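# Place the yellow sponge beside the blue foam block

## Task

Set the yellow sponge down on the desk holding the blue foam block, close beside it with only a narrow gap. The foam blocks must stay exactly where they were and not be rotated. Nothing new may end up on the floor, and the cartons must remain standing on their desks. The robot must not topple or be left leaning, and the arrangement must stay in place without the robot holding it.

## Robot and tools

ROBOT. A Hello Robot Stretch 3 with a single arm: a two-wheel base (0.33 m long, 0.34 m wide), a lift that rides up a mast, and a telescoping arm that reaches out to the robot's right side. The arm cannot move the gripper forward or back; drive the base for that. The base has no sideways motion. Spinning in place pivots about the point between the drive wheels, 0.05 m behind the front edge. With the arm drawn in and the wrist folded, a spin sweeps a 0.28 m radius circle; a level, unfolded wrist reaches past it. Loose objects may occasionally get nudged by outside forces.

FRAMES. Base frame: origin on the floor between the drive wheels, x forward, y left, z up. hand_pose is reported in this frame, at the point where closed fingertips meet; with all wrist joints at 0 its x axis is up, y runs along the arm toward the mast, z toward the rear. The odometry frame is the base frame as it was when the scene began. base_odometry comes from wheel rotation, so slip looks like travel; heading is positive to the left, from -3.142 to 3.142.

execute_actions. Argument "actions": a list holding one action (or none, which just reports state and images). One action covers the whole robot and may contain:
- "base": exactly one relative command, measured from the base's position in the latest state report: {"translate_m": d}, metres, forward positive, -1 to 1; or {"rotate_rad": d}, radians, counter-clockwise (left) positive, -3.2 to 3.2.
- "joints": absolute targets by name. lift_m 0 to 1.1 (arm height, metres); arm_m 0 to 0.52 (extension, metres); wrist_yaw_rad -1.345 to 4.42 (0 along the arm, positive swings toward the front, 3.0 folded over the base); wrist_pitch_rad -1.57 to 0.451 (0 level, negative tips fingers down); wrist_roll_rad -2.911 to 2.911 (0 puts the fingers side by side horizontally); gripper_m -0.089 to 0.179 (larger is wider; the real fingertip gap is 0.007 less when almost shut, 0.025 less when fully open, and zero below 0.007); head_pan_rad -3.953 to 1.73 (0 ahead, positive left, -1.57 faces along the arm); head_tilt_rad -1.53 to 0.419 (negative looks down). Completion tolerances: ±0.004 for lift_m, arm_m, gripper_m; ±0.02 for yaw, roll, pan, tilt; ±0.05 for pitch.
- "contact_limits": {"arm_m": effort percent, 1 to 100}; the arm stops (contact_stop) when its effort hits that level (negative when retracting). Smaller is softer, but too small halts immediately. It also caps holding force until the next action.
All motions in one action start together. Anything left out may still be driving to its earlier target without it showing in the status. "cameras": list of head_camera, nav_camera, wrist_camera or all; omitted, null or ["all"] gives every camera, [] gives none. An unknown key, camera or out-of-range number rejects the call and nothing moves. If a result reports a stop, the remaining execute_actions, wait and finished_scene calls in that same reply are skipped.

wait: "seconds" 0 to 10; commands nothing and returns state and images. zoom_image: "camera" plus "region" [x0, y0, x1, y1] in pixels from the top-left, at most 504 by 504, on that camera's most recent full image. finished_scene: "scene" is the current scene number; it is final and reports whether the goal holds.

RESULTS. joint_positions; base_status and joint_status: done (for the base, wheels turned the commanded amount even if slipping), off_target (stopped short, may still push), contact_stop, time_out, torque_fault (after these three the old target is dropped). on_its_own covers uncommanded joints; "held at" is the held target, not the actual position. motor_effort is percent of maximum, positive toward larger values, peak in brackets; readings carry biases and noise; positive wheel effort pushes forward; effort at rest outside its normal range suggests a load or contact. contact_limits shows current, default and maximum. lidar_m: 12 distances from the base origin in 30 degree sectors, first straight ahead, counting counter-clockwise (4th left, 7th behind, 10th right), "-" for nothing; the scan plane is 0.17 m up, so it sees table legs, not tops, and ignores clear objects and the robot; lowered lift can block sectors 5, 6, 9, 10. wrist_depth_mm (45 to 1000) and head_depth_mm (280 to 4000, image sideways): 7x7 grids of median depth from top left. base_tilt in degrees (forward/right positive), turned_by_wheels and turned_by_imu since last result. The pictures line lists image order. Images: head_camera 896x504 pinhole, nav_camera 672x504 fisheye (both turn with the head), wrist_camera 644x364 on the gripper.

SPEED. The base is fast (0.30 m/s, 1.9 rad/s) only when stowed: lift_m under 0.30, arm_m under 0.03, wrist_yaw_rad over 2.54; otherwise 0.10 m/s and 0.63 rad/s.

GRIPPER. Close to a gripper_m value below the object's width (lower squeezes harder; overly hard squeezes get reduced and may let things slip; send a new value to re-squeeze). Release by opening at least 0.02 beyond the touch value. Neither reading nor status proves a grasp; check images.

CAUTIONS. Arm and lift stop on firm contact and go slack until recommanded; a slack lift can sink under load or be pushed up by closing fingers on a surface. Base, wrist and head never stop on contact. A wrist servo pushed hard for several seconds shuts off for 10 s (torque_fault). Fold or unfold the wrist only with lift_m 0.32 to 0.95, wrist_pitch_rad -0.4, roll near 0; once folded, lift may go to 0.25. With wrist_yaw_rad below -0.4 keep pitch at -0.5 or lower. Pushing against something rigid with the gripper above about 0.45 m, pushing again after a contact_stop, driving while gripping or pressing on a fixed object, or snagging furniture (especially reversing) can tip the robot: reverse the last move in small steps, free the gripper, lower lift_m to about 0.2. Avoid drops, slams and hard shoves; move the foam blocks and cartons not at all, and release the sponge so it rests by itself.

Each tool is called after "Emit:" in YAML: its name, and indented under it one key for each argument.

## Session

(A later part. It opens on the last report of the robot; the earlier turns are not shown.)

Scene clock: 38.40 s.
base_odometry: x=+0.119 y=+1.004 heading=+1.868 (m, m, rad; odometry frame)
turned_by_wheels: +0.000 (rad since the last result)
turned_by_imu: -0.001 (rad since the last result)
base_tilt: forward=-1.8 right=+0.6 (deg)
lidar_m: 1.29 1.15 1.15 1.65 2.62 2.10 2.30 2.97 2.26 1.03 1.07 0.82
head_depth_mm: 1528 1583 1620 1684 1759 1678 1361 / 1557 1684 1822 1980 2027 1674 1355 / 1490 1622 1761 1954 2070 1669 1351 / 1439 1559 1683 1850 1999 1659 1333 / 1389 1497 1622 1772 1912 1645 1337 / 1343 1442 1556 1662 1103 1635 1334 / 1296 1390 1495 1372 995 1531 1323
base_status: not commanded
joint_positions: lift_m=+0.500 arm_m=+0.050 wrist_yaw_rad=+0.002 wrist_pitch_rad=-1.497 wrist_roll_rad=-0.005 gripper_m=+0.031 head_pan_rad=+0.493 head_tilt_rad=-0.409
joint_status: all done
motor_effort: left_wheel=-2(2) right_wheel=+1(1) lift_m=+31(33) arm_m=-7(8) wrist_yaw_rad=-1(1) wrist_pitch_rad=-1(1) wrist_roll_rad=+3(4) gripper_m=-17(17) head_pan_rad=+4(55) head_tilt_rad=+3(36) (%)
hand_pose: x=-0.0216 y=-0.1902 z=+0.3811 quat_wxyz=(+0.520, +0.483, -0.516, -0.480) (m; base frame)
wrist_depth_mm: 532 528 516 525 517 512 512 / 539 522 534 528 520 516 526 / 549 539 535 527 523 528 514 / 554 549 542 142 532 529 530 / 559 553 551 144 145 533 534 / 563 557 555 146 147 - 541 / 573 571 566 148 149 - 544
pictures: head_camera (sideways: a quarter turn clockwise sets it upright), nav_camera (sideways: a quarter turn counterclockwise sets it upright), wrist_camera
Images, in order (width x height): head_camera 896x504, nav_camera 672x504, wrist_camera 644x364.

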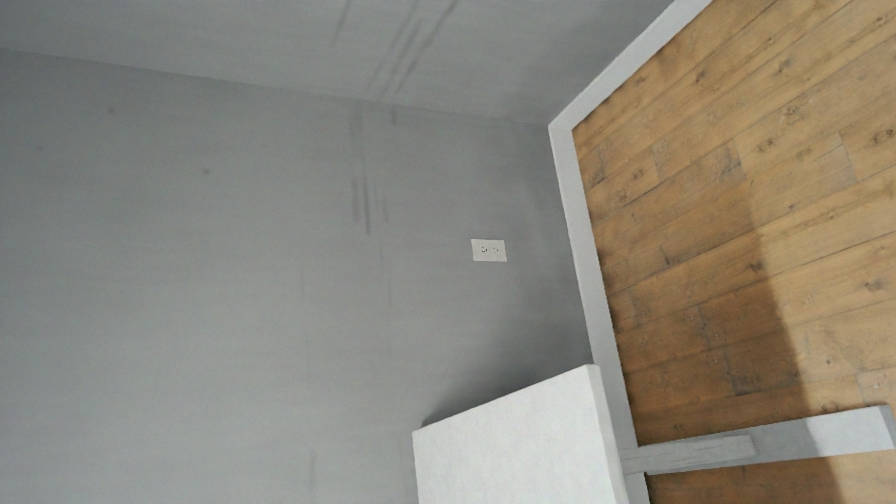

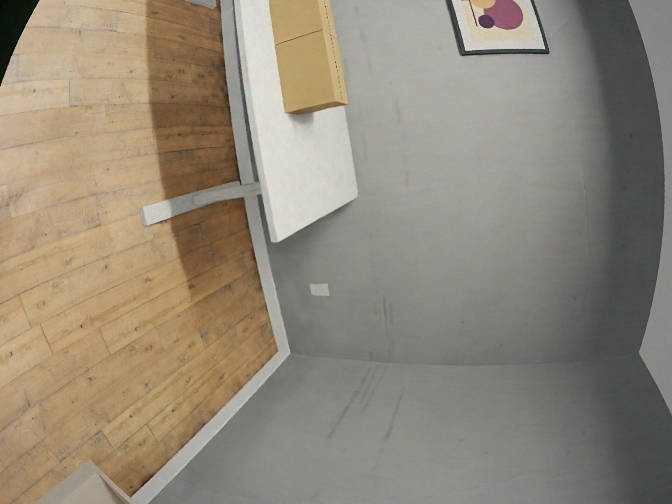

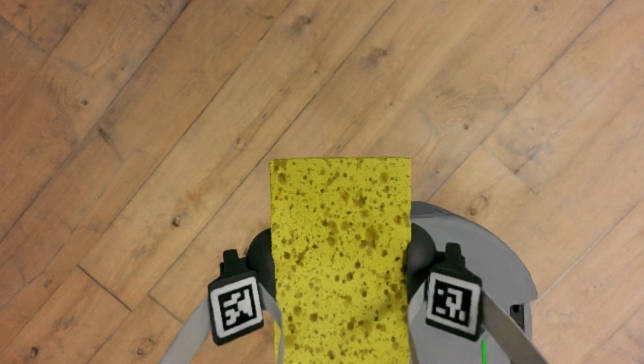

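Emit:
execute_actions:
  actions:
    - {"base":{"rotate_rad":0.34},"joints":{"wrist_pitch_rad":-0.4,"arm_m":0.0,"lift_m":0.4}}
  cameras: []

Emit:
execute_actions:
  actions:
    - {"joints":{"wrist_yaw_rad":2.9,"lift_m":0.33}}
  cameras: []

Emit:
execute_actions:
  actions:
    - {"joints":{"lift_m":0.285,"head_pan_rad":0,"head_tilt_rad":-0.8}}

Scene clock: 41.53 s.
base_odometry: x=+0.119 y=+1.004 heading=+2.207 (m, m, rad; odometry frame)
turned_by_wheels: +0.340 (rad since the last result)
turned_by_imu: +0.337 (rad since the last result)
base_tilt: forward=-1.7 right=+0.6 (deg)
lidar_m: 1.64 1.15 1.65 2.46 2.65 2.31 2.97 2.69 1.49 1.03 0.81 1.19
head_depth_mm: 1347 1454 1588 1728 1907 1679 1370 / 1344 1459 1580 1730 1910 1683 1355 / 1346 1455 1572 1732 1871 1666 1348 / 1342 1450 1574 1424 1063 1611 1338 / 1345 1444 1566 1394 1053 1652 1336 / 1348 1443 1564 1229 1049 1651 1330 / 1342 1438 1563 1036 1047 1634 1324
base_status: done
joint_positions: lift_m=+0.400 arm_m=+0.000 wrist_yaw_rad=+0.002 wrist_pitch_rad=-0.423 wrist_roll_rad=-0.005 gripper_m=+0.031 head_pan_rad=+0.493 head_tilt_rad=-0.408
joint_status: all done
motor_effort: left_wheel=-2(8) right_wheel=+1(4) lift_m=+18(26) arm_m=-6(6) wrist_yaw_rad=+0(1) wrist_pitch_rad=+6(7) wrist_roll_rad=+2(3) gripper_m=-18(18) head_pan_rad=+4(4) head_tilt_rad=+4(4) (%)
hand_pose: x=-0.0212 y=-0.3692 z=+0.4119 quat_wxyz=(+0.694, +0.150, -0.689, -0.148) (m; base frame)
wrist_depth_mm: 624 680 753 842 763 - - / 663 727 794 906 901 - - / 687 790 861 964 944 - 992 / 619 799 795 142 860 878 826 / 656 677 704 144 146 765 738 / 670 658 695 145 147 646 639 / 595 589 564 147 150 545 548
pictures: none
No camera images: the call's "cameras" was empty. Leave "cameras" out to get every camera's image.

Scene clock: 43.97 s.
base_odometry: x=+0.119 y=+1.004 heading=+2.207 (m, m, rad; odometry frame)
turned_by_wheels: +0.000 (rad since the last result)
turned_by_imu: +0.000 (rad since the last result)
base_tilt: forward=-1.8 right=+0.6 (deg)
lidar_m: 1.63 1.15 1.65 2.45 2.64 2.31 2.97 2.69 1.49 1.03 0.82 1.19
head_depth_mm: 1354 1458 1579 1720 1921 1684 1362 / 1353 1447 1581 1732 1883 1676 1353 / 1349 1455 1572 1705 1872 1667 1354 / 1342 1448 1574 1415 1069 1590 1335 / 1341 1438 1572 1399 1061 1654 1339 / 1335 1440 1571 1234 1051 1643 1338 / 1336 1437 1557 1034 1046 1646 1331
base_status: not commanded
joint_positions: lift_m=+0.330 arm_m=+0.000 wrist_yaw_rad=+2.897 wrist_pitch_rad=-0.421 wrist_roll_rad=-0.004 gripper_m=+0.031 head_pan_rad=+0.493 head_tilt_rad=-0.408
joint_status: all done
motor_effort: left_wheel=-2(2) right_wheel=+2(2) lift_m=+18(19) arm_m=-5(6) wrist_yaw_rad=+3(4) wrist_pitch_rad=+6(6) wrist_roll_rad=+2(3) gripper_m=-17(17) head_pan_rad=+4(4) head_tilt_rad=+3(3) (%)
hand_pose: x=+0.0330 y=+0.0720 z=+0.3422 quat_wxyz=(+0.231, +0.703, +0.063, +0.670) (m; base frame)
wrist_depth_mm: - - - - - - - / - - - - - - - / - - - - - - - / 910 - 870 142 760 797 764 / 734 - 727 144 145 660 645 / 606 566 - 146 147 555 553 / 515 510 - 149 149 479 473
pictures: none
No camera images: the call's "cameras" was empty. Leave "cameras" out to get every camera's image.

Scene clock: 45.20 s.
base_odometry: x=+0.119 y=+1.004 heading=+2.207 (m, m, rad; odometry frame)
turned_by_wheels: +0.000 (rad since the last result)
turned_by_imu: +0.000 (rad since the last result)
base_tilt: forward=-1.7 right=+0.6 (deg)
lidar_m: 1.63 1.15 1.65 2.45 2.65 2.30 2.97 2.70 1.50 1.03 0.82 1.19
head_depth_mm: 1311 1405 1533 1670 1511 1299 1140 / 1488 1617 1794 1808 1506 1302 1136 / 1649 1854 2064 1799 1501 1285 1131 / 1587 1818 2084 1775 1490 1282 1124 / 1503 1707 1995 1758 1489 1275 1117 / 1427 1628 1872 1768 1480 1270 1112 / 1359 1523 1641 1745 1428 1265 1110
base_status: not commanded
joint_positions: lift_m=+0.285 arm_m=+0.000 wrist_yaw_rad=+2.897 wrist_pitch_rad=-0.421 wrist_roll_rad=-0.004 gripper_m=+0.031 head_pan_rad=+0.007 head_tilt_rad=-0.790
joint_status: all done
motor_effort: left_wheel=-2(2) right_wheel=+1(2) lift_m=+18(16) arm_m=-5(6) wrist_yaw_rad=+2(2) wrist_pitch_rad=+6(6) wrist_roll_rad=+2(2) gripper_m=-17(18) head_pan_rad=-5(41) head_tilt_rad=-4(26) (%)
hand_pose: x=+0.0330 y=+0.0720 z=+0.2973 quat_wxyz=(+0.231, +0.703, +0.063, +0.670) (m; base frame)
wrist_depth_mm: - - - - - - - / - - - - - - - / - - - - - 976 904 / 839 - 804 142 686 747 704 / 662 - 650 143 145 596 588 / 551 520 - 146 147 506 495 / 465 476 - 148 150 437 437
pictures: head_camera (sideways: a quarter turn clockwise sets it upright), nav_camera (sideways: a quarter turn counterclockwise sets it upright), wrist_camera
Images, in order (width x height): head_camera 896x504, nav_camera 672x504, wrist_camera 644x364.

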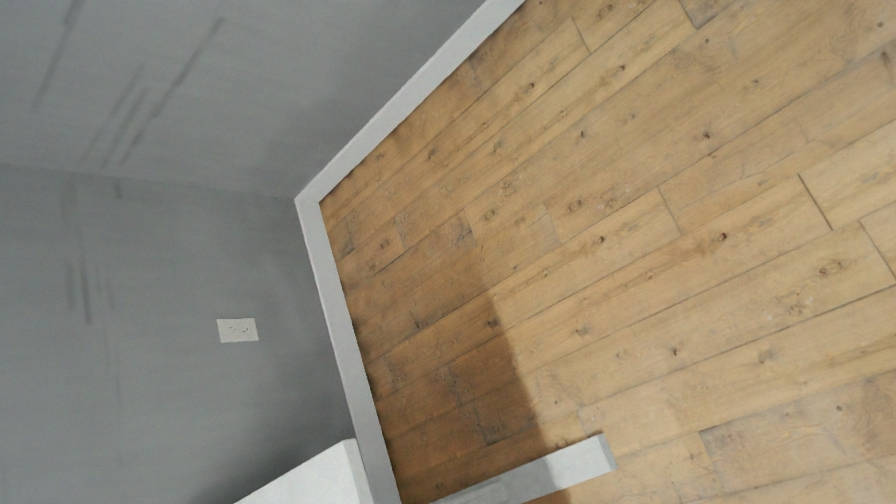

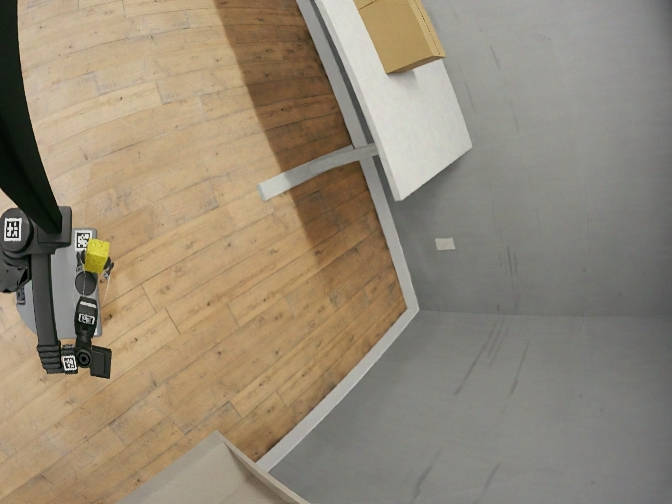

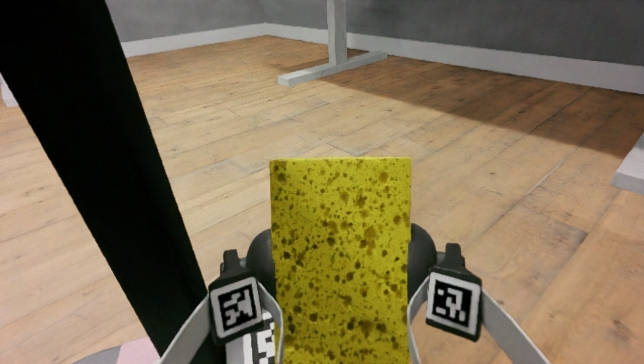

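Emit:
execute_actions:
  actions:
    - {"base":{"translate_m":1.0},"joints":{"head_pan_rad":1.6,"head_tilt_rad":-0.45}}
  cameras: ["head_camera","nav_camera"]

Scene clock: 50.70 s.
base_odometry: x=-0.475 y=+1.808 heading=+2.207 (m, m, rad; odometry frame)
turned_by_wheels: +0.000 (rad since the last result)
turned_by_imu: -0.002 (rad since the last result)
base_tilt: forward=-1.8 right=+0.6 (deg)
lidar_m: 0.72 0.70 0.74 0.48 1.66 2.79 3.94 1.59 0.85 0.70 0.69 0.73
head_depth_mm: 798 837 875 921 917 718 1082 / 907 954 1007 1065 918 712 1206 / 1018 1113 1191 1208 909 708 614 / 1215 1342 1444 1269 905 706 579 / 1522 1671 1775 1256 900 702 577 / 1987 2246 2297 1243 811 699 573 / 2520 2731 2917 849 762 695 573
base_status: done
joint_positions: lift_m=+0.285 arm_m=+0.000 wrist_yaw_rad=+2.898 wrist_pitch_rad=-0.421 wrist_roll_rad=-0.004 gripper_m=+0.031 head_pan_rad=+1.593 head_tilt_rad=-0.458
joint_status: all done
motor_effort: left_wheel=-3(8) right_wheel=+1(6) lift_m=+18(18) arm_m=-6(6) wrist_yaw_rad=+3(3) wrist_pitch_rad=+6(6) wrist_roll_rad=+2(2) gripper_m=-17(17) head_pan_rad=+4(55) head_tilt_rad=+4(22) (%)
hand_pose: x=+0.0329 y=+0.0720 z=+0.2973 quat_wxyz=(+0.231, +0.703, +0.063, +0.670) (m; base frame)
wrist_depth_mm: - - - 915 776 627 523 / - - - - 809 668 561 / - - - 877 839 694 583 / 839 - 775 142 686 703 600 / 661 - 595 145 146 598 590 / 548 505 - 146 147 505 495 / 465 471 - 149 150 432 427
pictures: head_camera (sideways: a quarter turn clockwise sets it upright), nav_camera (sideways: a quarter turn counterclockwise sets it upright)
Images, in order (width x height): head_camera 896x504, nav_camera 672x504.

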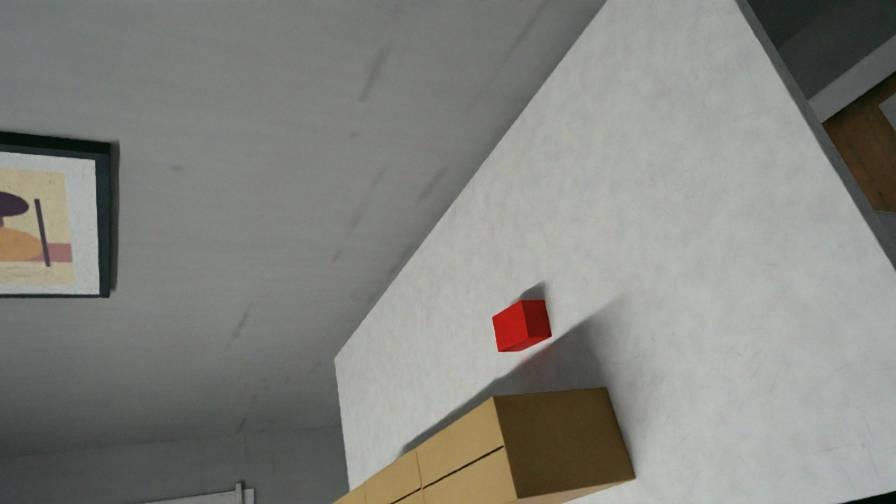

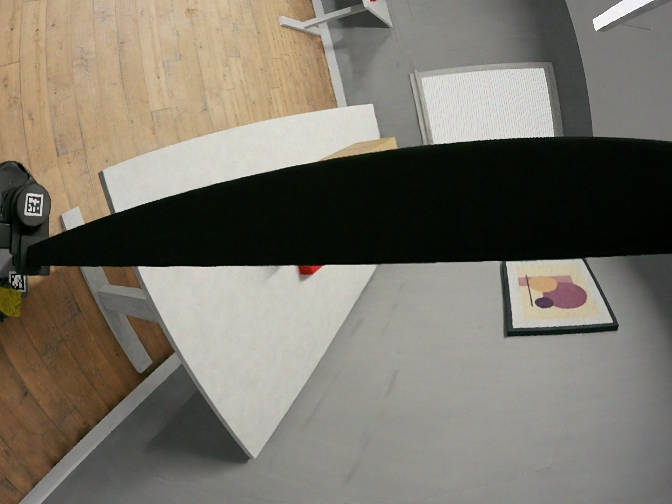

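Emit:
execute_actions:
  actions:
    - {"base":{"rotate_rad":-2.87},"joints":{"head_pan_rad":0.1,"head_tilt_rad":-0.6}}
  cameras: ["head_camera","nav_camera"]

Scene clock: 54.97 s.
base_odometry: x=-0.475 y=+1.808 heading=-0.663 (m, m, rad; odometry frame)
turned_by_wheels: -2.870 (rad since the last result)
turned_by_imu: -2.846 (rad since the last result)
base_tilt: forward=-1.8 right=+0.5 (deg)
lidar_m: 3.60 0.85 0.77 0.69 0.69 0.78 0.70 0.70 0.48 1.61 2.78 3.18
head_depth_mm: 3569 3985 3308 2315 1790 1447 1219 / 3475 3969 3279 2313 1770 1445 1220 / 3471 3895 3254 2294 1767 1430 1203 / 3525 3828 3185 2276 1739 1436 1207 / 3441 3777 3184 2246 1738 1416 1197 / 3418 3765 3136 2142 1724 1413 1195 / 3281 3591 2951 1841 1671 1405 1185
base_status: done
joint_positions: lift_m=+0.285 arm_m=+0.000 wrist_yaw_rad=+2.898 wrist_pitch_rad=-0.421 wrist_roll_rad=-0.004 gripper_m=+0.031 head_pan_rad=+0.107 head_tilt_rad=-0.593
joint_status: all done
motor_effort: left_wheel=+2(11) right_wheel=-2(6) lift_m=+18(19) arm_m=-6(7) wrist_yaw_rad=+3(1) wrist_pitch_rad=+6(6) wrist_roll_rad=+2(2) gripper_m=-18(17) head_pan_rad=-4(54) head_tilt_rad=-3(14) (%)
hand_pose: x=+0.0329 y=+0.0720 z=+0.2973 quat_wxyz=(+0.231, +0.703, +0.063, +0.670) (m; base frame)
wrist_depth_mm: - 596 652 720 818 772 698 / - 640 703 774 891 824 916 / - 676 740 821 934 847 814 / 622 - 782 142 690 732 723 / 630 - 660 144 146 590 584 / 549 516 - 145 147 503 501 / 462 471 - 148 149 427 434
pictures: head_camera (sideways: a quarter turn clockwise sets it upright), nav_camera (sideways: a quarter turn counterclockwise sets it upright)
Images, in order (width x height): head_camera 896x504, nav_camera 672x504.

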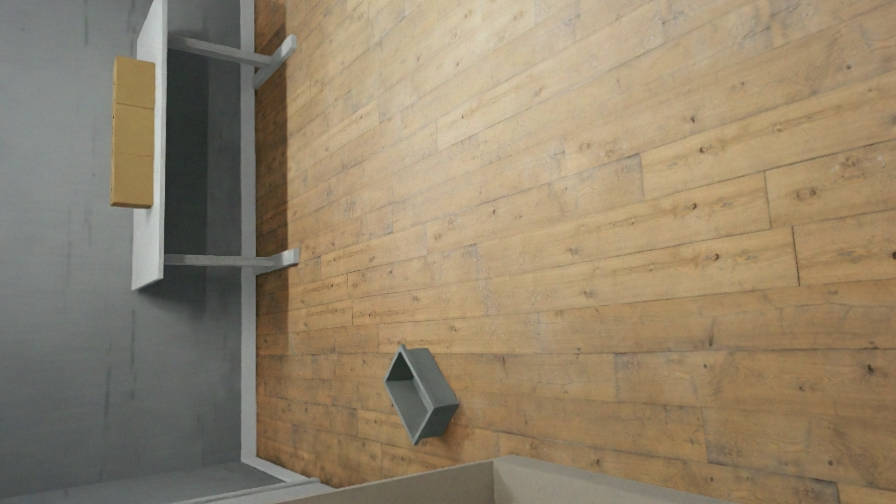

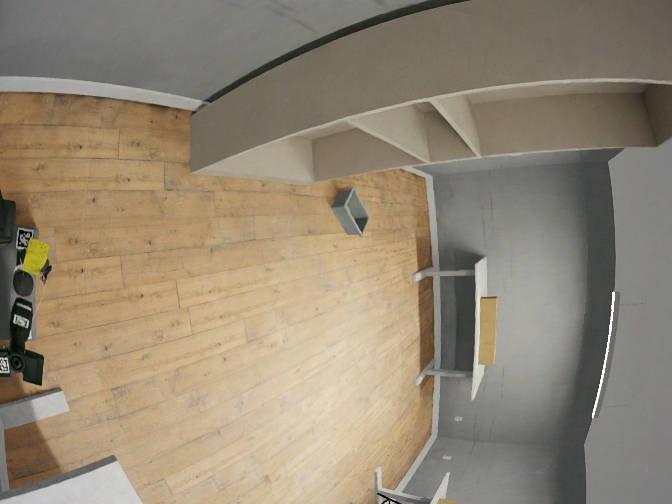

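Emit:
execute_actions:
  actions:
    - {"base":{"translate_m":0.5}}
  cameras: []

Emit:
execute_actions:
  actions:
    - {"base":{"rotate_rad":-0.47},"joints":{"head_pan_rad":0}}
  cameras: ["head_camera"]

Emit:
execute_actions:
  actions:
    - {"base":{"translate_m":1.0}}
  cameras: []

Emit:
execute_actions:
  actions:
    - {"base":{"translate_m":1.0}}
  cameras: ["head_camera","nav_camera"]

Scene clock: 59.50 s.
base_odometry: x=-0.081 y=+1.501 heading=-0.662 (m, m, rad; odometry frame)
turned_by_wheels: +0.000 (rad since the last result)
turned_by_imu: -0.001 (rad since the last result)
base_tilt: forward=-1.8 right=+0.6 (deg)
lidar_m: 3.09 1.15 0.54 0.64 0.79 0.95 1.19 0.81 1.44 1.71 2.56 2.82
head_depth_mm: 3157 3420 3343 2319 1772 1442 1218 / 3140 3466 3289 2289 1761 1449 1215 / 3051 3456 3251 2248 1760 1430 1208 / 3022 3240 3192 2248 1735 1425 1204 / 3008 3330 3209 2237 1738 1413 1195 / 2943 3289 3138 2242 1729 1411 1191 / 2950 3206 3119 2214 1717 1408 1187
base_status: done
joint_positions: lift_m=+0.285 arm_m=+0.000 wrist_yaw_rad=+2.898 wrist_pitch_rad=-0.421 wrist_roll_rad=-0.004 gripper_m=+0.031 head_pan_rad=+0.107 head_tilt_rad=-0.594
joint_status: not commanded
motor_effort: left_wheel=+2(11) right_wheel=-2(5) lift_m=+18(18) arm_m=-7(6) wrist_yaw_rad=+2(2) wrist_pitch_rad=+5(6) wrist_roll_rad=+2(2) gripper_m=-17(18) head_pan_rad=-4(4) head_tilt_rad=-3(3) (%)
hand_pose: x=+0.0329 y=+0.0720 z=+0.2973 quat_wxyz=(+0.231, +0.703, +0.063, +0.670) (m; base frame)
wrist_depth_mm: - 674 731 654 892 971 919 / - 720 791 715 930 - 979 / 648 758 847 781 760 853 902 / 694 - 800 142 701 752 719 / 652 - 662 144 146 607 588 / 544 520 - 146 147 501 498 / 473 469 - 148 150 430 430
pictures: none
No camera images: the call's "cameras" was empty. Leave "cameras" out to get every camera's image.

Scene clock: 61.10 s.
base_odometry: x=-0.081 y=+1.501 heading=-1.132 (m, m, rad; odometry frame)
turned_by_wheels: -0.470 (rad since the last result)
turned_by_imu: -0.466 (rad since the last result)
base_tilt: forward=-1.9 right=+0.5 (deg)
lidar_m: 3.47 3.11 1.15 0.54 0.72 0.79 0.98 1.19 0.80 1.49 2.96 2.55
head_depth_mm: 2874 2380 3110 2328 1782 1443 1226 / 3130 3262 3083 2282 1774 1447 1215 / 3455 3811 3253 2286 1760 1427 1206 / 3868 - 3220 2282 1748 1423 1201 / 3684 - 3185 2235 1731 1417 1204 / 3412 3760 3149 2239 1718 1400 1191 / 3154 3433 3108 2227 1712 1406 1186
base_status: done
joint_positions: lift_m=+0.285 arm_m=+0.000 wrist_yaw_rad=+2.898 wrist_pitch_rad=-0.421 wrist_roll_rad=-0.004 gripper_m=+0.031 head_pan_rad=+0.007 head_tilt_rad=-0.594
joint_status: all done
motor_effort: left_wheel=+2(10) right_wheel=-2(6) lift_m=+17(18) arm_m=-7(6) wrist_yaw_rad=+3(1) wrist_pitch_rad=+6(6) wrist_roll_rad=+2(2) gripper_m=-18(17) head_pan_rad=-4(20) head_tilt_rad=-3(3) (%)
hand_pose: x=+0.0329 y=+0.0720 z=+0.2973 quat_wxyz=(+0.231, +0.703, +0.063, +0.670) (m; base frame)
wrist_depth_mm: - 545 855 - - - - / - 605 865 - - - - / 635 659 736 902 - 947 922 / 658 - 686 142 691 735 721 / 654 - 657 144 145 604 586 / 546 534 - 146 147 500 495 / 467 472 - 148 149 432 426
pictures: head_camera (sideways: a quarter turn clockwise sets it upright)
Images, in order (width x height): head_camera 896x504.

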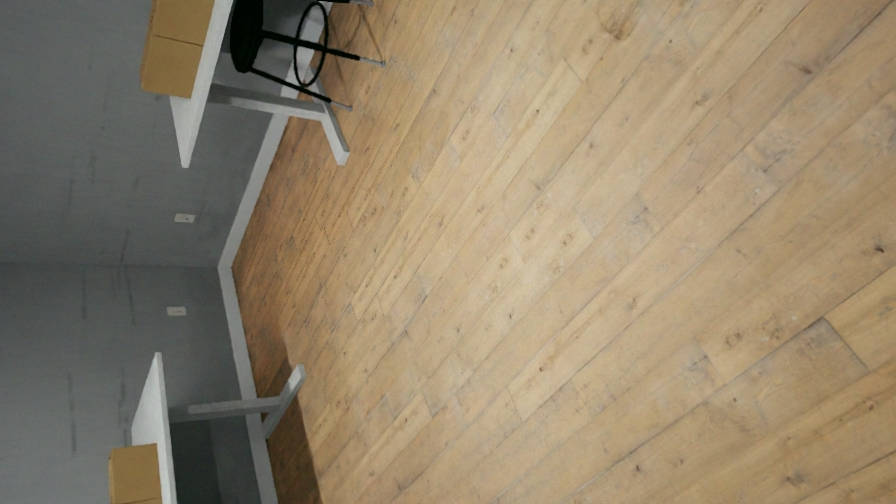

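Scene clock: 66.13 s.
base_odometry: x=+0.344 y=+0.595 heading=-1.132 (m, m, rad; odometry frame)
turned_by_wheels: +0.000 (rad since the last result)
turned_by_imu: -0.001 (rad since the last result)
base_tilt: forward=-1.8 right=+0.7 (deg)
lidar_m: 2.51 2.33 2.35 1.53 1.34 1.19 1.76 1.54 1.77 2.49 1.90 1.70
head_depth_mm: 2282 2392 2138 2226 1788 1445 1222 / 2488 2661 2843 2304 1765 1434 1211 / 2788 2988 3066 2272 1756 1430 1215 / 2981 3333 3230 2277 1745 1425 1204 / 2873 3155 3171 2256 1746 1417 1200 / 2658 2896 3011 2241 1716 1410 1195 / 2480 2492 2760 2202 1716 1398 1186
base_status: done
joint_positions: lift_m=+0.285 arm_m=+0.000 wrist_yaw_rad=+2.898 wrist_pitch_rad=-0.421 wrist_roll_rad=-0.004 gripper_m=+0.031 head_pan_rad=+0.007 head_tilt_rad=-0.594
joint_status: not commanded
motor_effort: left_wheel=+2(11) right_wheel=-2(4) lift_m=+18(18) arm_m=-5(7) wrist_yaw_rad=+2(2) wrist_pitch_rad=+6(5) wrist_roll_rad=+2(2) gripper_m=-17(18) head_pan_rad=-5(4) head_tilt_rad=-3(2) (%)
hand_pose: x=+0.0329 y=+0.0720 z=+0.2973 quat_wxyz=(+0.231, +0.703, +0.063, +0.670) (m; base frame)
wrist_depth_mm: - - - - - - - / - - - - - - - / 874 - - - - 979 938 / 822 - 804 142 687 747 726 / 657 - 645 144 146 606 585 / 545 521 - 146 147 497 494 / 463 477 - 148 149 425 429
pictures: none
No camera images: the call's "cameras" was empty. Leave "cameras" out to get every camera's image.

Scene clock: 71.17 s.
base_odometry: x=+0.768 y=-0.310 heading=-1.132 (m, m, rad; odometry frame)
turned_by_wheels: +0.000 (rad since the last result)
turned_by_imu: -0.001 (rad since the last result)
base_tilt: forward=-1.8 right=+0.5 (deg)
lidar_m: 2.15 1.56 1.73 2.18 2.02 1.77 2.14 2.48 2.30 1.62 1.05 1.25
head_depth_mm: 1660 1780 1925 2061 1788 1451 1217 / 1817 1946 2142 2206 1768 1444 1216 / 1992 2177 2407 2291 1758 1430 1208 / 2162 2387 2675 2281 1754 1422 1200 / 2028 2226 2536 2233 1732 1415 1198 / 1893 2055 2307 2229 1732 1410 1194 / 1768 1906 2054 2189 1675 1397 1194
base_status: done
joint_positions: lift_m=+0.285 arm_m=+0.000 wrist_yaw_rad=+2.898 wrist_pitch_rad=-0.421 wrist_roll_rad=-0.004 gripper_m=+0.031 head_pan_rad=+0.007 head_tilt_rad=-0.594
joint_status: not commanded
motor_effort: left_wheel=+2(10) right_wheel=-2(5) lift_m=+18(18) arm_m=-6(6) wrist_yaw_rad=+3(1) wrist_pitch_rad=+6(6) wrist_roll_rad=+2(2) gripper_m=-17(17) head_pan_rad=-4(5) head_tilt_rad=-2(3) (%)
hand_pose: x=+0.0328 y=+0.0720 z=+0.2973 quat_wxyz=(+0.231, +0.703, +0.063, +0.670) (m; base frame)
wrist_depth_mm: - - - - - - - / - - - - - - - / - - - - - 946 944 / 825 - 798 142 694 734 714 / 653 - 652 144 145 593 586 / 546 523 - 146 147 505 497 / 474 475 - 148 150 431 429
pictures: head_camera (sideways: a quarter turn clockwise sets it upright), nav_camera (sideways: a quarter turn counterclockwise sets it upright)
Images, in order (width x height): head_camera 896x504, nav_camera 672x504.

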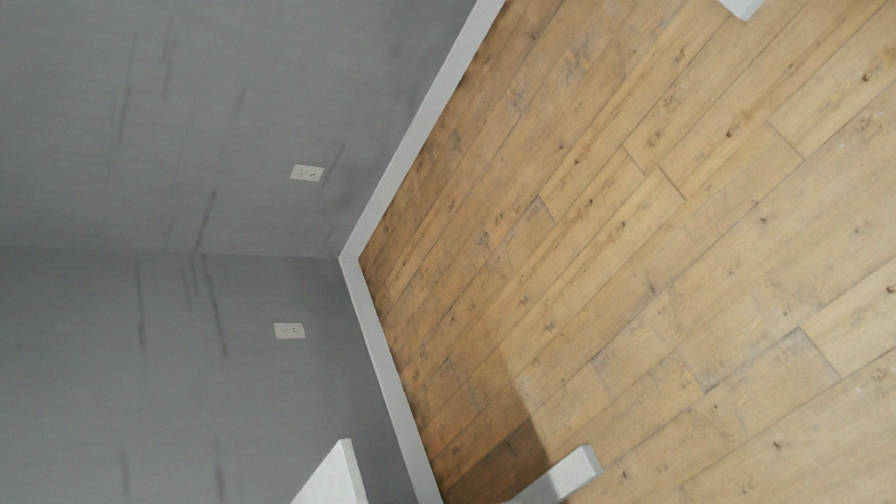

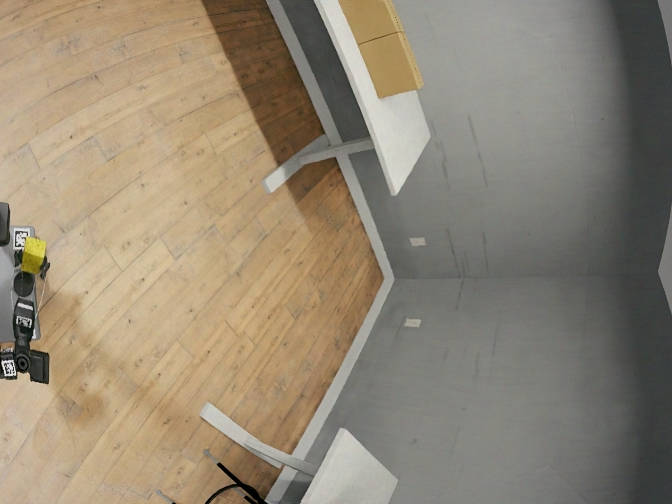

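Emit:
execute_actions:
  actions:
    - {"base":{"translate_m":1.0},"joints":{"head_pan_rad":-1.6,"head_tilt_rad":-0.45}}
  cameras: ["head_camera"]

Emit:
execute_actions:
  actions:
    - {"base":{"translate_m":0.55},"joints":{"head_pan_rad":1.7,"head_tilt_rad":-0.45}}
  cameras: ["head_camera","nav_camera"]

Scene clock: 76.80 s.
base_odometry: x=+1.193 y=-1.215 heading=-1.132 (m, m, rad; odometry frame)
turned_by_wheels: +0.000 (rad since the last result)
turned_by_imu: -0.002 (rad since the last result)
base_tilt: forward=-1.7 right=+0.5 (deg)
lidar_m: 1.30 1.19 0.76 1.49 2.62 2.64 3.10 3.05 0.92 0.84 1.10 1.12
head_depth_mm: 1726 1949 2058 1013 961 1508 1313 / 1538 1710 1883 918 916 792 1305 / 1377 1520 1687 1278 906 786 1301 / 1257 1369 1514 1262 906 1451 1264 / 1151 1250 1370 1255 1019 1532 1286 / 1065 1144 1238 1243 1494 1526 1289 / 989 1056 1141 1219 1340 1443 1285
base_status: done
joint_positions: lift_m=+0.285 arm_m=+0.000 wrist_yaw_rad=+2.898 wrist_pitch_rad=-0.421 wrist_roll_rad=-0.004 gripper_m=+0.031 head_pan_rad=-1.593 head_tilt_rad=-0.458
joint_status: all done
motor_effort: left_wheel=+2(10) right_wheel=-1(3) lift_m=+19(18) arm_m=-5(6) wrist_yaw_rad=+2(2) wrist_pitch_rad=+6(6) wrist_roll_rad=+2(2) gripper_m=-17(17) head_pan_rad=-5(53) head_tilt_rad=+3(17) (%)
hand_pose: x=+0.0328 y=+0.0720 z=+0.2973 quat_wxyz=(+0.231, +0.703, +0.063, +0.670) (m; base frame)
wrist_depth_mm: - - - - - 981 877 / - - - - - - 896 / - - - - 925 973 892 / 826 - 802 142 684 738 719 / 664 - 667 144 145 600 575 / 544 521 - 146 147 504 493 / 465 470 - 148 150 428 428
pictures: head_camera (sideways: a quarter turn clockwise sets it upright)
Images, in order (width x height): head_camera 896x504.

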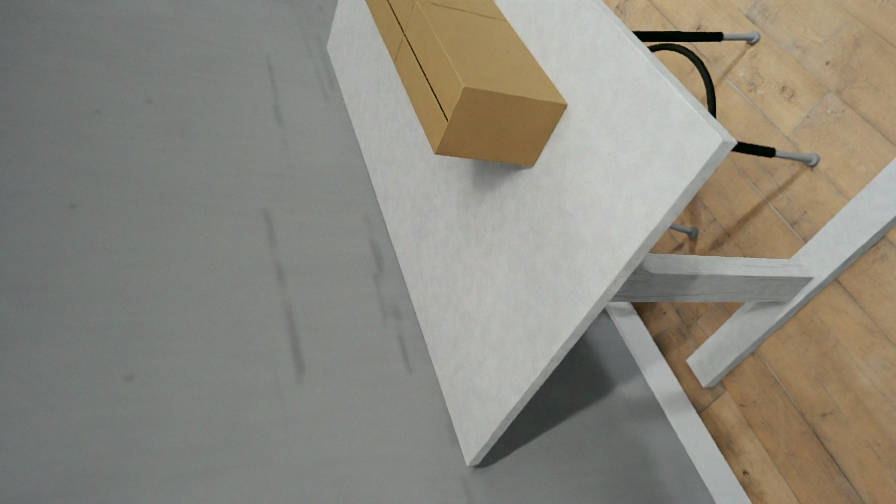

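Scene clock: 80.30 s.
base_odometry: x=+1.427 y=-1.713 heading=-1.132 (m, m, rad; odometry frame)
turned_by_wheels: +0.000 (rad since the last result)
turned_by_imu: -0.001 (rad since the last result)
base_tilt: forward=-1.8 right=+0.5 (deg)
lidar_m: 0.83 0.75 0.76 0.62 1.92 2.97 3.61 1.22 1.03 0.84 0.77 0.77
head_depth_mm: 777 813 860 909 943 1035 1113 / 861 909 968 1032 917 1191 1240 / 970 1033 1112 1159 913 1359 1269 / 1107 1196 1295 1269 905 778 1271 / 1300 1417 1555 1254 899 723 1029 / 1554 1724 1811 1183 896 698 1225 / 1944 2235 2268 1149 889 719 -
base_status: done
joint_positions: lift_m=+0.285 arm_m=+0.000 wrist_yaw_rad=+2.898 wrist_pitch_rad=-0.421 wrist_roll_rad=-0.004 gripper_m=+0.031 head_pan_rad=+1.693 head_tilt_rad=-0.458
joint_status: all done
motor_effort: left_wheel=+2(11) right_wheel=-1(5) lift_m=+18(18) arm_m=-6(6) wrist_yaw_rad=+2(3) wrist_pitch_rad=+6(6) wrist_roll_rad=+2(2) gripper_m=-17(17) head_pan_rad=+4(55) head_tilt_rad=+3(3) (%)
hand_pose: x=+0.0328 y=+0.0720 z=+0.2973 quat_wxyz=(+0.231, +0.703, +0.063, +0.670) (m; base frame)
wrist_depth_mm: - - - 887 733 634 560 / - - - 963 799 697 596 / - - 854 953 852 721 619 / 827 - 735 142 685 728 653 / 653 - 644 144 145 596 591 / 530 520 - 146 146 505 498 / 467 482 - 148 151 428 425
pictures: head_camera (sideways: a quarter turn clockwise sets it upright), nav_camera (sideways: a quarter turn counterclockwise sets it upright)
Images, in order (width x height): head_camera 896x504, nav_camera 672x504.

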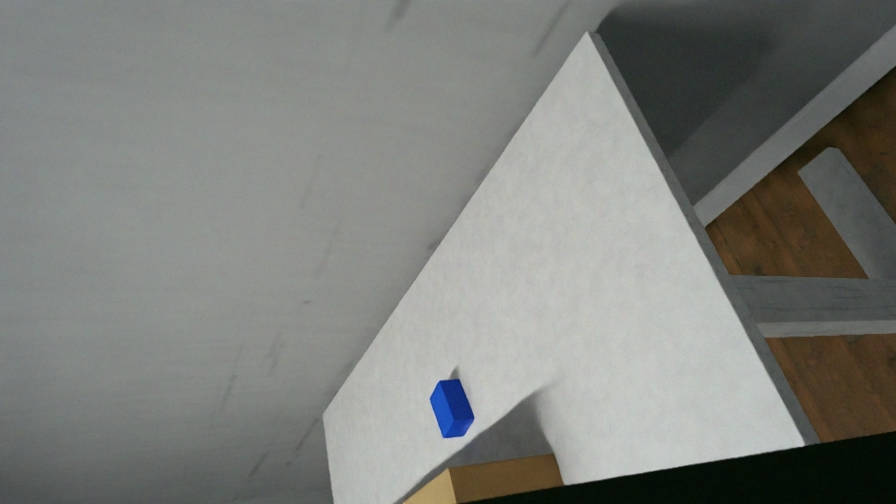

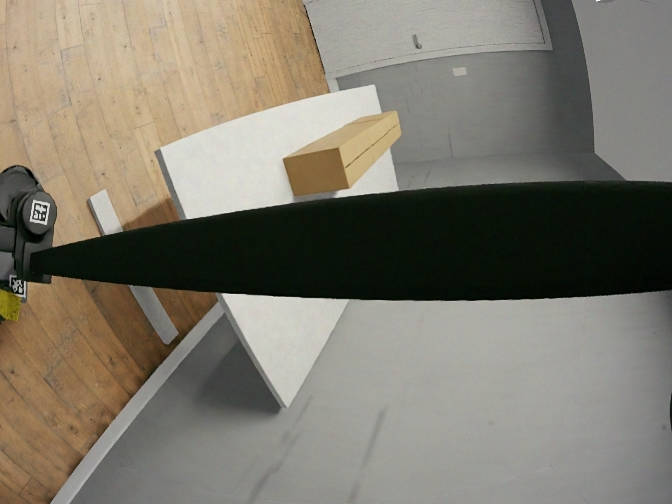

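Emit:
execute_actions:
  actions:
    - {"base":{"translate_m":-0.46}}
  cameras: []

Emit:
execute_actions:
  actions:
    - {"base":{"rotate_rad":2.28},"joints":{"lift_m":0.6,"head_pan_rad":-0.9,"head_tilt_rad":-0.9}}
  cameras: ["head_camera","nav_camera"]

Scene clock: 85.80 s.
base_odometry: x=+1.232 y=-1.297 heading=-1.132 (m, m, rad; odometry frame)
turned_by_wheels: +0.000 (rad since the last result)
turned_by_imu: +0.000 (rad since the last result)
base_tilt: forward=-1.8 right=+0.5 (deg)
lidar_m: 1.22 1.12 0.71 1.40 2.67 2.70 3.18 3.13 0.95 0.85 1.05 1.06
head_depth_mm: 1163 1218 1289 1291 923 716 585 / 1292 1361 1450 1302 921 713 585 / 1448 1549 1650 882 845 710 1203 / 1676 1786 1854 925 873 750 1300 / 1937 2117 2185 1056 935 1533 1287 / 2322 2545 2667 1215 1872 1570 1292 / 2325 2472 2613 2406 2004 1614 -
base_status: done
joint_positions: lift_m=+0.285 arm_m=+0.000 wrist_yaw_rad=+2.898 wrist_pitch_rad=-0.421 wrist_roll_rad=-0.004 gripper_m=+0.031 head_pan_rad=+1.693 head_tilt_rad=-0.458
joint_status: not commanded
motor_effort: left_wheel=+2(5) right_wheel=-1(6) lift_m=+18(18) arm_m=-5(6) wrist_yaw_rad=+3(2) wrist_pitch_rad=+6(6) wrist_roll_rad=+2(2) gripper_m=-17(17) head_pan_rad=+4(4) head_tilt_rad=+3(3) (%)
hand_pose: x=+0.0328 y=+0.0720 z=+0.2973 quat_wxyz=(+0.231, +0.703, +0.063, +0.670) (m; base frame)
wrist_depth_mm: - - - - - 943 813 / - - - - - - 852 / - - - - 889 945 862 / 853 - 790 142 687 749 729 / 652 - 645 144 145 592 591 / 543 527 - 146 147 506 500 / 466 470 - 148 150 433 433
pictures: none
No camera images: the call's "cameras" was empty. Leave "cameras" out to get every camera's image.

Scene clock: 90.50 s.
base_odometry: x=+1.232 y=-1.297 heading=+1.148 (m, m, rad; odometry frame)
turned_by_wheels: +2.280 (rad since the last result)
turned_by_imu: +2.264 (rad since the last result)
base_tilt: forward=-1.8 right=+0.3 (deg)
lidar_m: 2.67 2.74 3.51 1.19 0.85 1.08 1.05 1.11 1.14 1.12 0.71 1.64
head_depth_mm: 1007 1071 874 1512 1424 1248 1151 / 1085 1079 867 761 1427 1248 - / 1176 1067 860 720 1336 1255 - / 1247 1050 850 716 1374 1236 1118 / 1315 765 823 743 1396 1228 1095 / 1340 768 822 1546 1385 1224 1089 / 1318 855 855 1599 1382 1214 1092
base_status: done
joint_positions: lift_m=+0.600 arm_m=+0.000 wrist_yaw_rad=+2.898 wrist_pitch_rad=-0.421 wrist_roll_rad=-0.004 gripper_m=+0.031 head_pan_rad=-0.893 head_tilt_rad=-0.889
joint_status: all done
motor_effort: left_wheel=-2(8) right_wheel=+1(6) lift_m=+31(33) arm_m=-6(6) wrist_yaw_rad=+2(1) wrist_pitch_rad=+6(6) wrist_roll_rad=+2(2) gripper_m=-18(18) head_pan_rad=-3(56) head_tilt_rad=-5(29) (%)
hand_pose: x=+0.0328 y=+0.0720 z=+0.6117 quat_wxyz=(+0.231, +0.703, +0.063, +0.670) (m; base frame)
wrist_depth_mm: - - - - - - - / - - - - - - - / - - - - - - - / - - - 142 - - - / - - - 144 146 - - / 848 873 - 146 148 867 861 / 809 784 750 148 149 741 755
pictures: head_camera (sideways: a quarter turn clockwise sets it upright), nav_camera (sideways: a quarter turn counterclockwise sets it upright)
Images, in order (width x height): head_camera 896x504, nav_camera 672x504.

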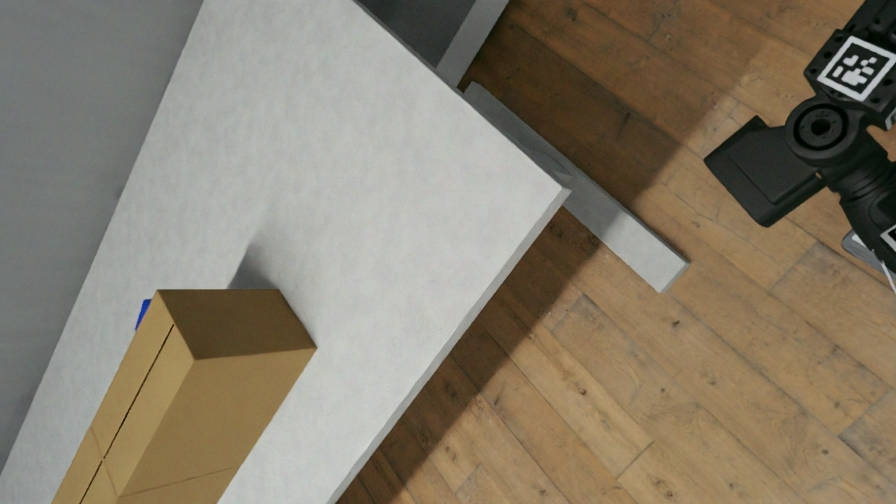

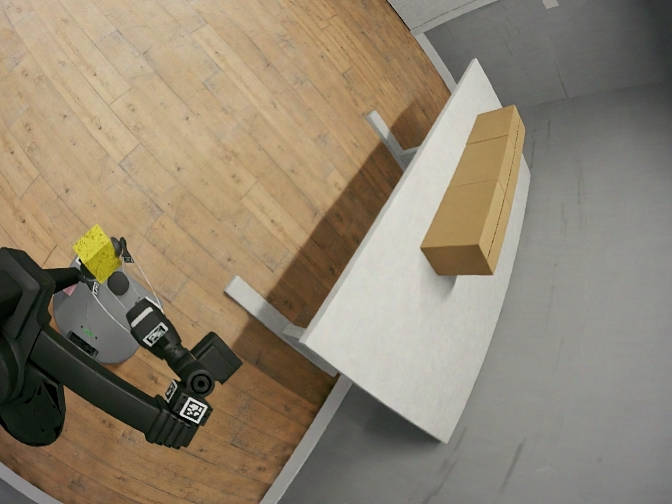

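Emit:
execute_actions:
  actions:
    - {"base":{"rotate_rad":-0.18},"joints":{"lift_m":0.94}}
  cameras: []

Emit:
execute_actions:
  actions:
    - {"base":{"translate_m":0.2},"joints":{"wrist_yaw_rad":0.0,"head_pan_rad":-1.2}}
  cameras: ["head_camera"]

Emit:
execute_actions:
  actions:
    - {"base":{"translate_m":0.47},"joints":{"lift_m":1.09,"wrist_pitch_rad":-1.5,"head_pan_rad":-1.5}}
  cameras: ["head_camera","nav_camera"]

Scene clock: 95.57 s.
base_odometry: x=+1.232 y=-1.297 heading=+0.968 (m, m, rad; odometry frame)
turned_by_wheels: -0.180 (rad since the last result)
turned_by_imu: -0.179 (rad since the last result)
base_tilt: forward=-1.7 right=+0.5 (deg)
lidar_m: 2.67 2.71 3.17 3.12 1.77 0.85 1.05 1.06 1.21 1.12 0.71 1.42
head_depth_mm: 959 1056 1261 1455 - - - / 1009 1070 919 1584 - 1267 - / 1063 1066 860 775 1418 1244 - / 1126 1049 851 715 1345 1235 1134 / 1200 1041 848 709 1380 1231 1095 / 1240 998 827 738 1391 1223 1098 / 1281 724 790 1498 1389 1215 1090
base_status: done
joint_positions: lift_m=+0.940 arm_m=+0.000 wrist_yaw_rad=+2.898 wrist_pitch_rad=-0.421 wrist_roll_rad=-0.004 gripper_m=+0.031 head_pan_rad=-0.893 head_tilt_rad=-0.889
joint_status: all done
motor_effort: left_wheel=+2(5) right_wheel=-1(4) lift_m=+31(33) arm_m=-6(6) wrist_yaw_rad=+3(2) wrist_pitch_rad=+6(6) wrist_roll_rad=+3(3) gripper_m=-17(17) head_pan_rad=-5(4) head_tilt_rad=-5(5) (%)
hand_pose: x=+0.0328 y=+0.0720 z=+0.9517 quat_wxyz=(+0.231, +0.703, +0.063, +0.670) (m; base frame)
wrist_depth_mm: - - - - - - - / - - - - - - - / 687 - - - - - - / 692 - - 142 - - - / 573 - - 145 145 - - / - - - 146 147 - - / - - - 148 150 - -
pictures: none
No camera images: the call's "cameras" was empty. Leave "cameras" out to get every camera's image.

Scene clock: 98.80 s.
base_odometry: x=+1.345 y=-1.132 heading=+0.968 (m, m, rad; odometry frame)
turned_by_wheels: +0.000 (rad since the last result)
turned_by_imu: -0.001 (rad since the last result)
base_tilt: forward=-1.7 right=+0.5 (deg)
lidar_m: 2.47 2.51 3.05 3.13 1.08 1.01 1.25 1.26 1.18 0.64 0.64 1.39
head_depth_mm: 918 1058 1196 - - - 1102 / 939 1050 944 - - - 1109 / 966 1043 855 718 633 1230 1122 / 982 1056 851 714 638 1220 1134 / 1007 1045 844 710 648 1226 1097 / 1035 1031 838 706 646 1216 1091 / 1056 1026 675 699 1303 1216 1087
base_status: done
joint_positions: lift_m=+0.940 arm_m=+0.000 wrist_yaw_rad=+0.003 wrist_pitch_rad=-0.421 wrist_roll_rad=-0.004 gripper_m=+0.031 head_pan_rad=-1.193 head_tilt_rad=-0.889
joint_status: all done
motor_effort: left_wheel=+2(7) right_wheel=-1(2) lift_m=+31(32) arm_m=-6(6) wrist_yaw_rad=-2(4) wrist_pitch_rad=+5(6) wrist_roll_rad=+2(2) gripper_m=-16(17) head_pan_rad=-5(32) head_tilt_rad=-5(4) (%)
hand_pose: x=-0.0208 y=-0.3694 z=+0.9517 quat_wxyz=(+0.693, +0.149, -0.689, -0.147) (m; base frame)
wrist_depth_mm: 700 724 740 773 788 820 858 / 746 776 798 842 850 869 937 / 821 809 858 907 954 - - / 692 680 658 142 - - - / 559 542 537 144 145 - - / 464 456 461 146 147 - - / 390 389 371 148 150 - -
pictures: head_camera (sideways: a quarter turn clockwise sets it upright)
Images, in order (width x height): head_camera 896x504.

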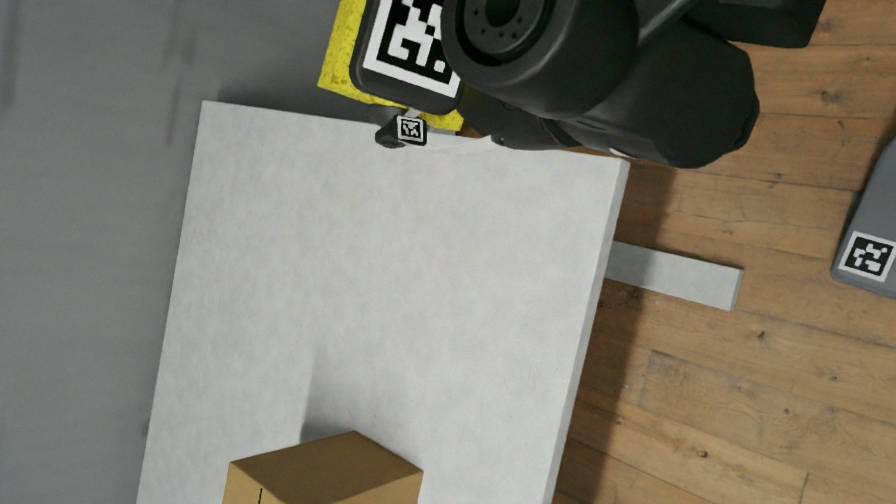

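Scene clock: 104.47 s.
base_odometry: x=+1.611 y=-0.745 heading=+0.968 (m, m, rad; odometry frame)
turned_by_wheels: +0.000 (rad since the last result)
turned_by_imu: -0.001 (rad since the last result)
base_tilt: forward=-1.7 right=+0.6 (deg)
lidar_m: 2.00 2.03 2.23 3.21 2.33 1.43 1.72 1.70 0.68 1.03 1.04 1.02
head_depth_mm: - - - - 635 1234 1118 / - - - - - 1189 1112 / - - - - - - 1104 / 910 1016 874 - - - 1119 / 906 1007 573 561 612 1183 1112 / 900 995 568 553 608 1177 1090 / 891 985 565 546 604 1182 1085
base_status: done
joint_positions: lift_m=+1.090 arm_m=+0.000 wrist_yaw_rad=+0.003 wrist_pitch_rad=-1.495 wrist_roll_rad=-0.004 gripper_m=+0.031 head_pan_rad=-1.493 head_tilt_rad=-0.889
joint_status: all done
motor_effort: left_wheel=+2(7) right_wheel=-2(2) lift_m=+31(33) arm_m=-6(6) wrist_yaw_rad=-3(3) wrist_pitch_rad=-2(5) wrist_roll_rad=+2(2) gripper_m=-18(18) head_pan_rad=-4(32) head_tilt_rad=-5(4) (%)
hand_pose: x=-0.0216 y=-0.1407 z=+0.9711 quat_wxyz=(+0.520, +0.482, -0.516, -0.479) (m; base frame)
wrist_depth_mm: 368 400 396 396 390 392 385 / 414 410 407 402 400 395 - / 412 415 409 - - - - / - - - 142 - - - / - - - 144 146 - - / - - - 147 147 - - / - - - 148 150 - -
pictures: head_camera (sideways: a quarter turn clockwise sets it upright), nav_camera (sideways: a quarter turn counterclockwise sets it upright)
Images, in order (width x height): head_camera 896x504, nav_camera 672x504.

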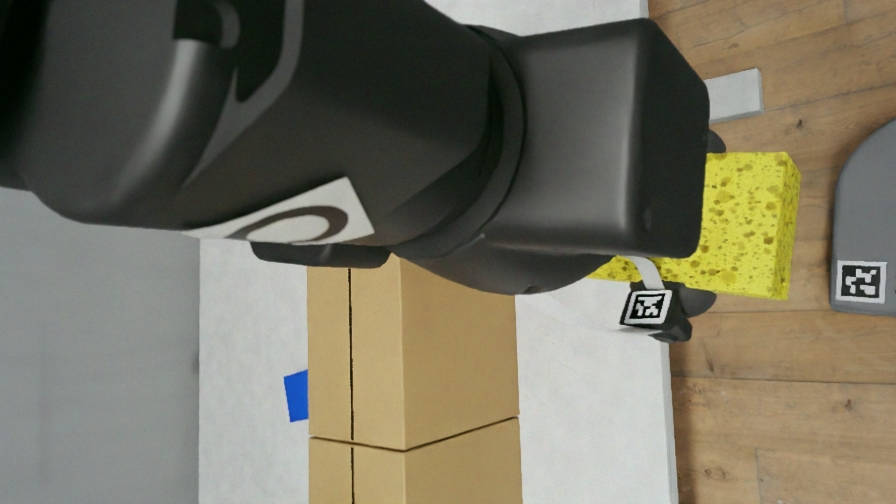

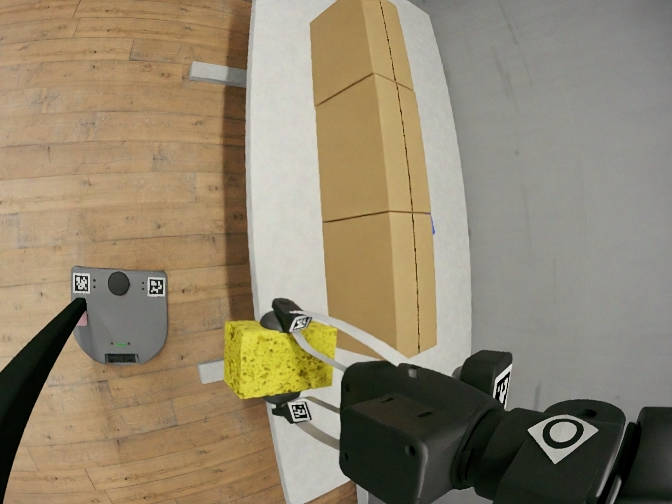

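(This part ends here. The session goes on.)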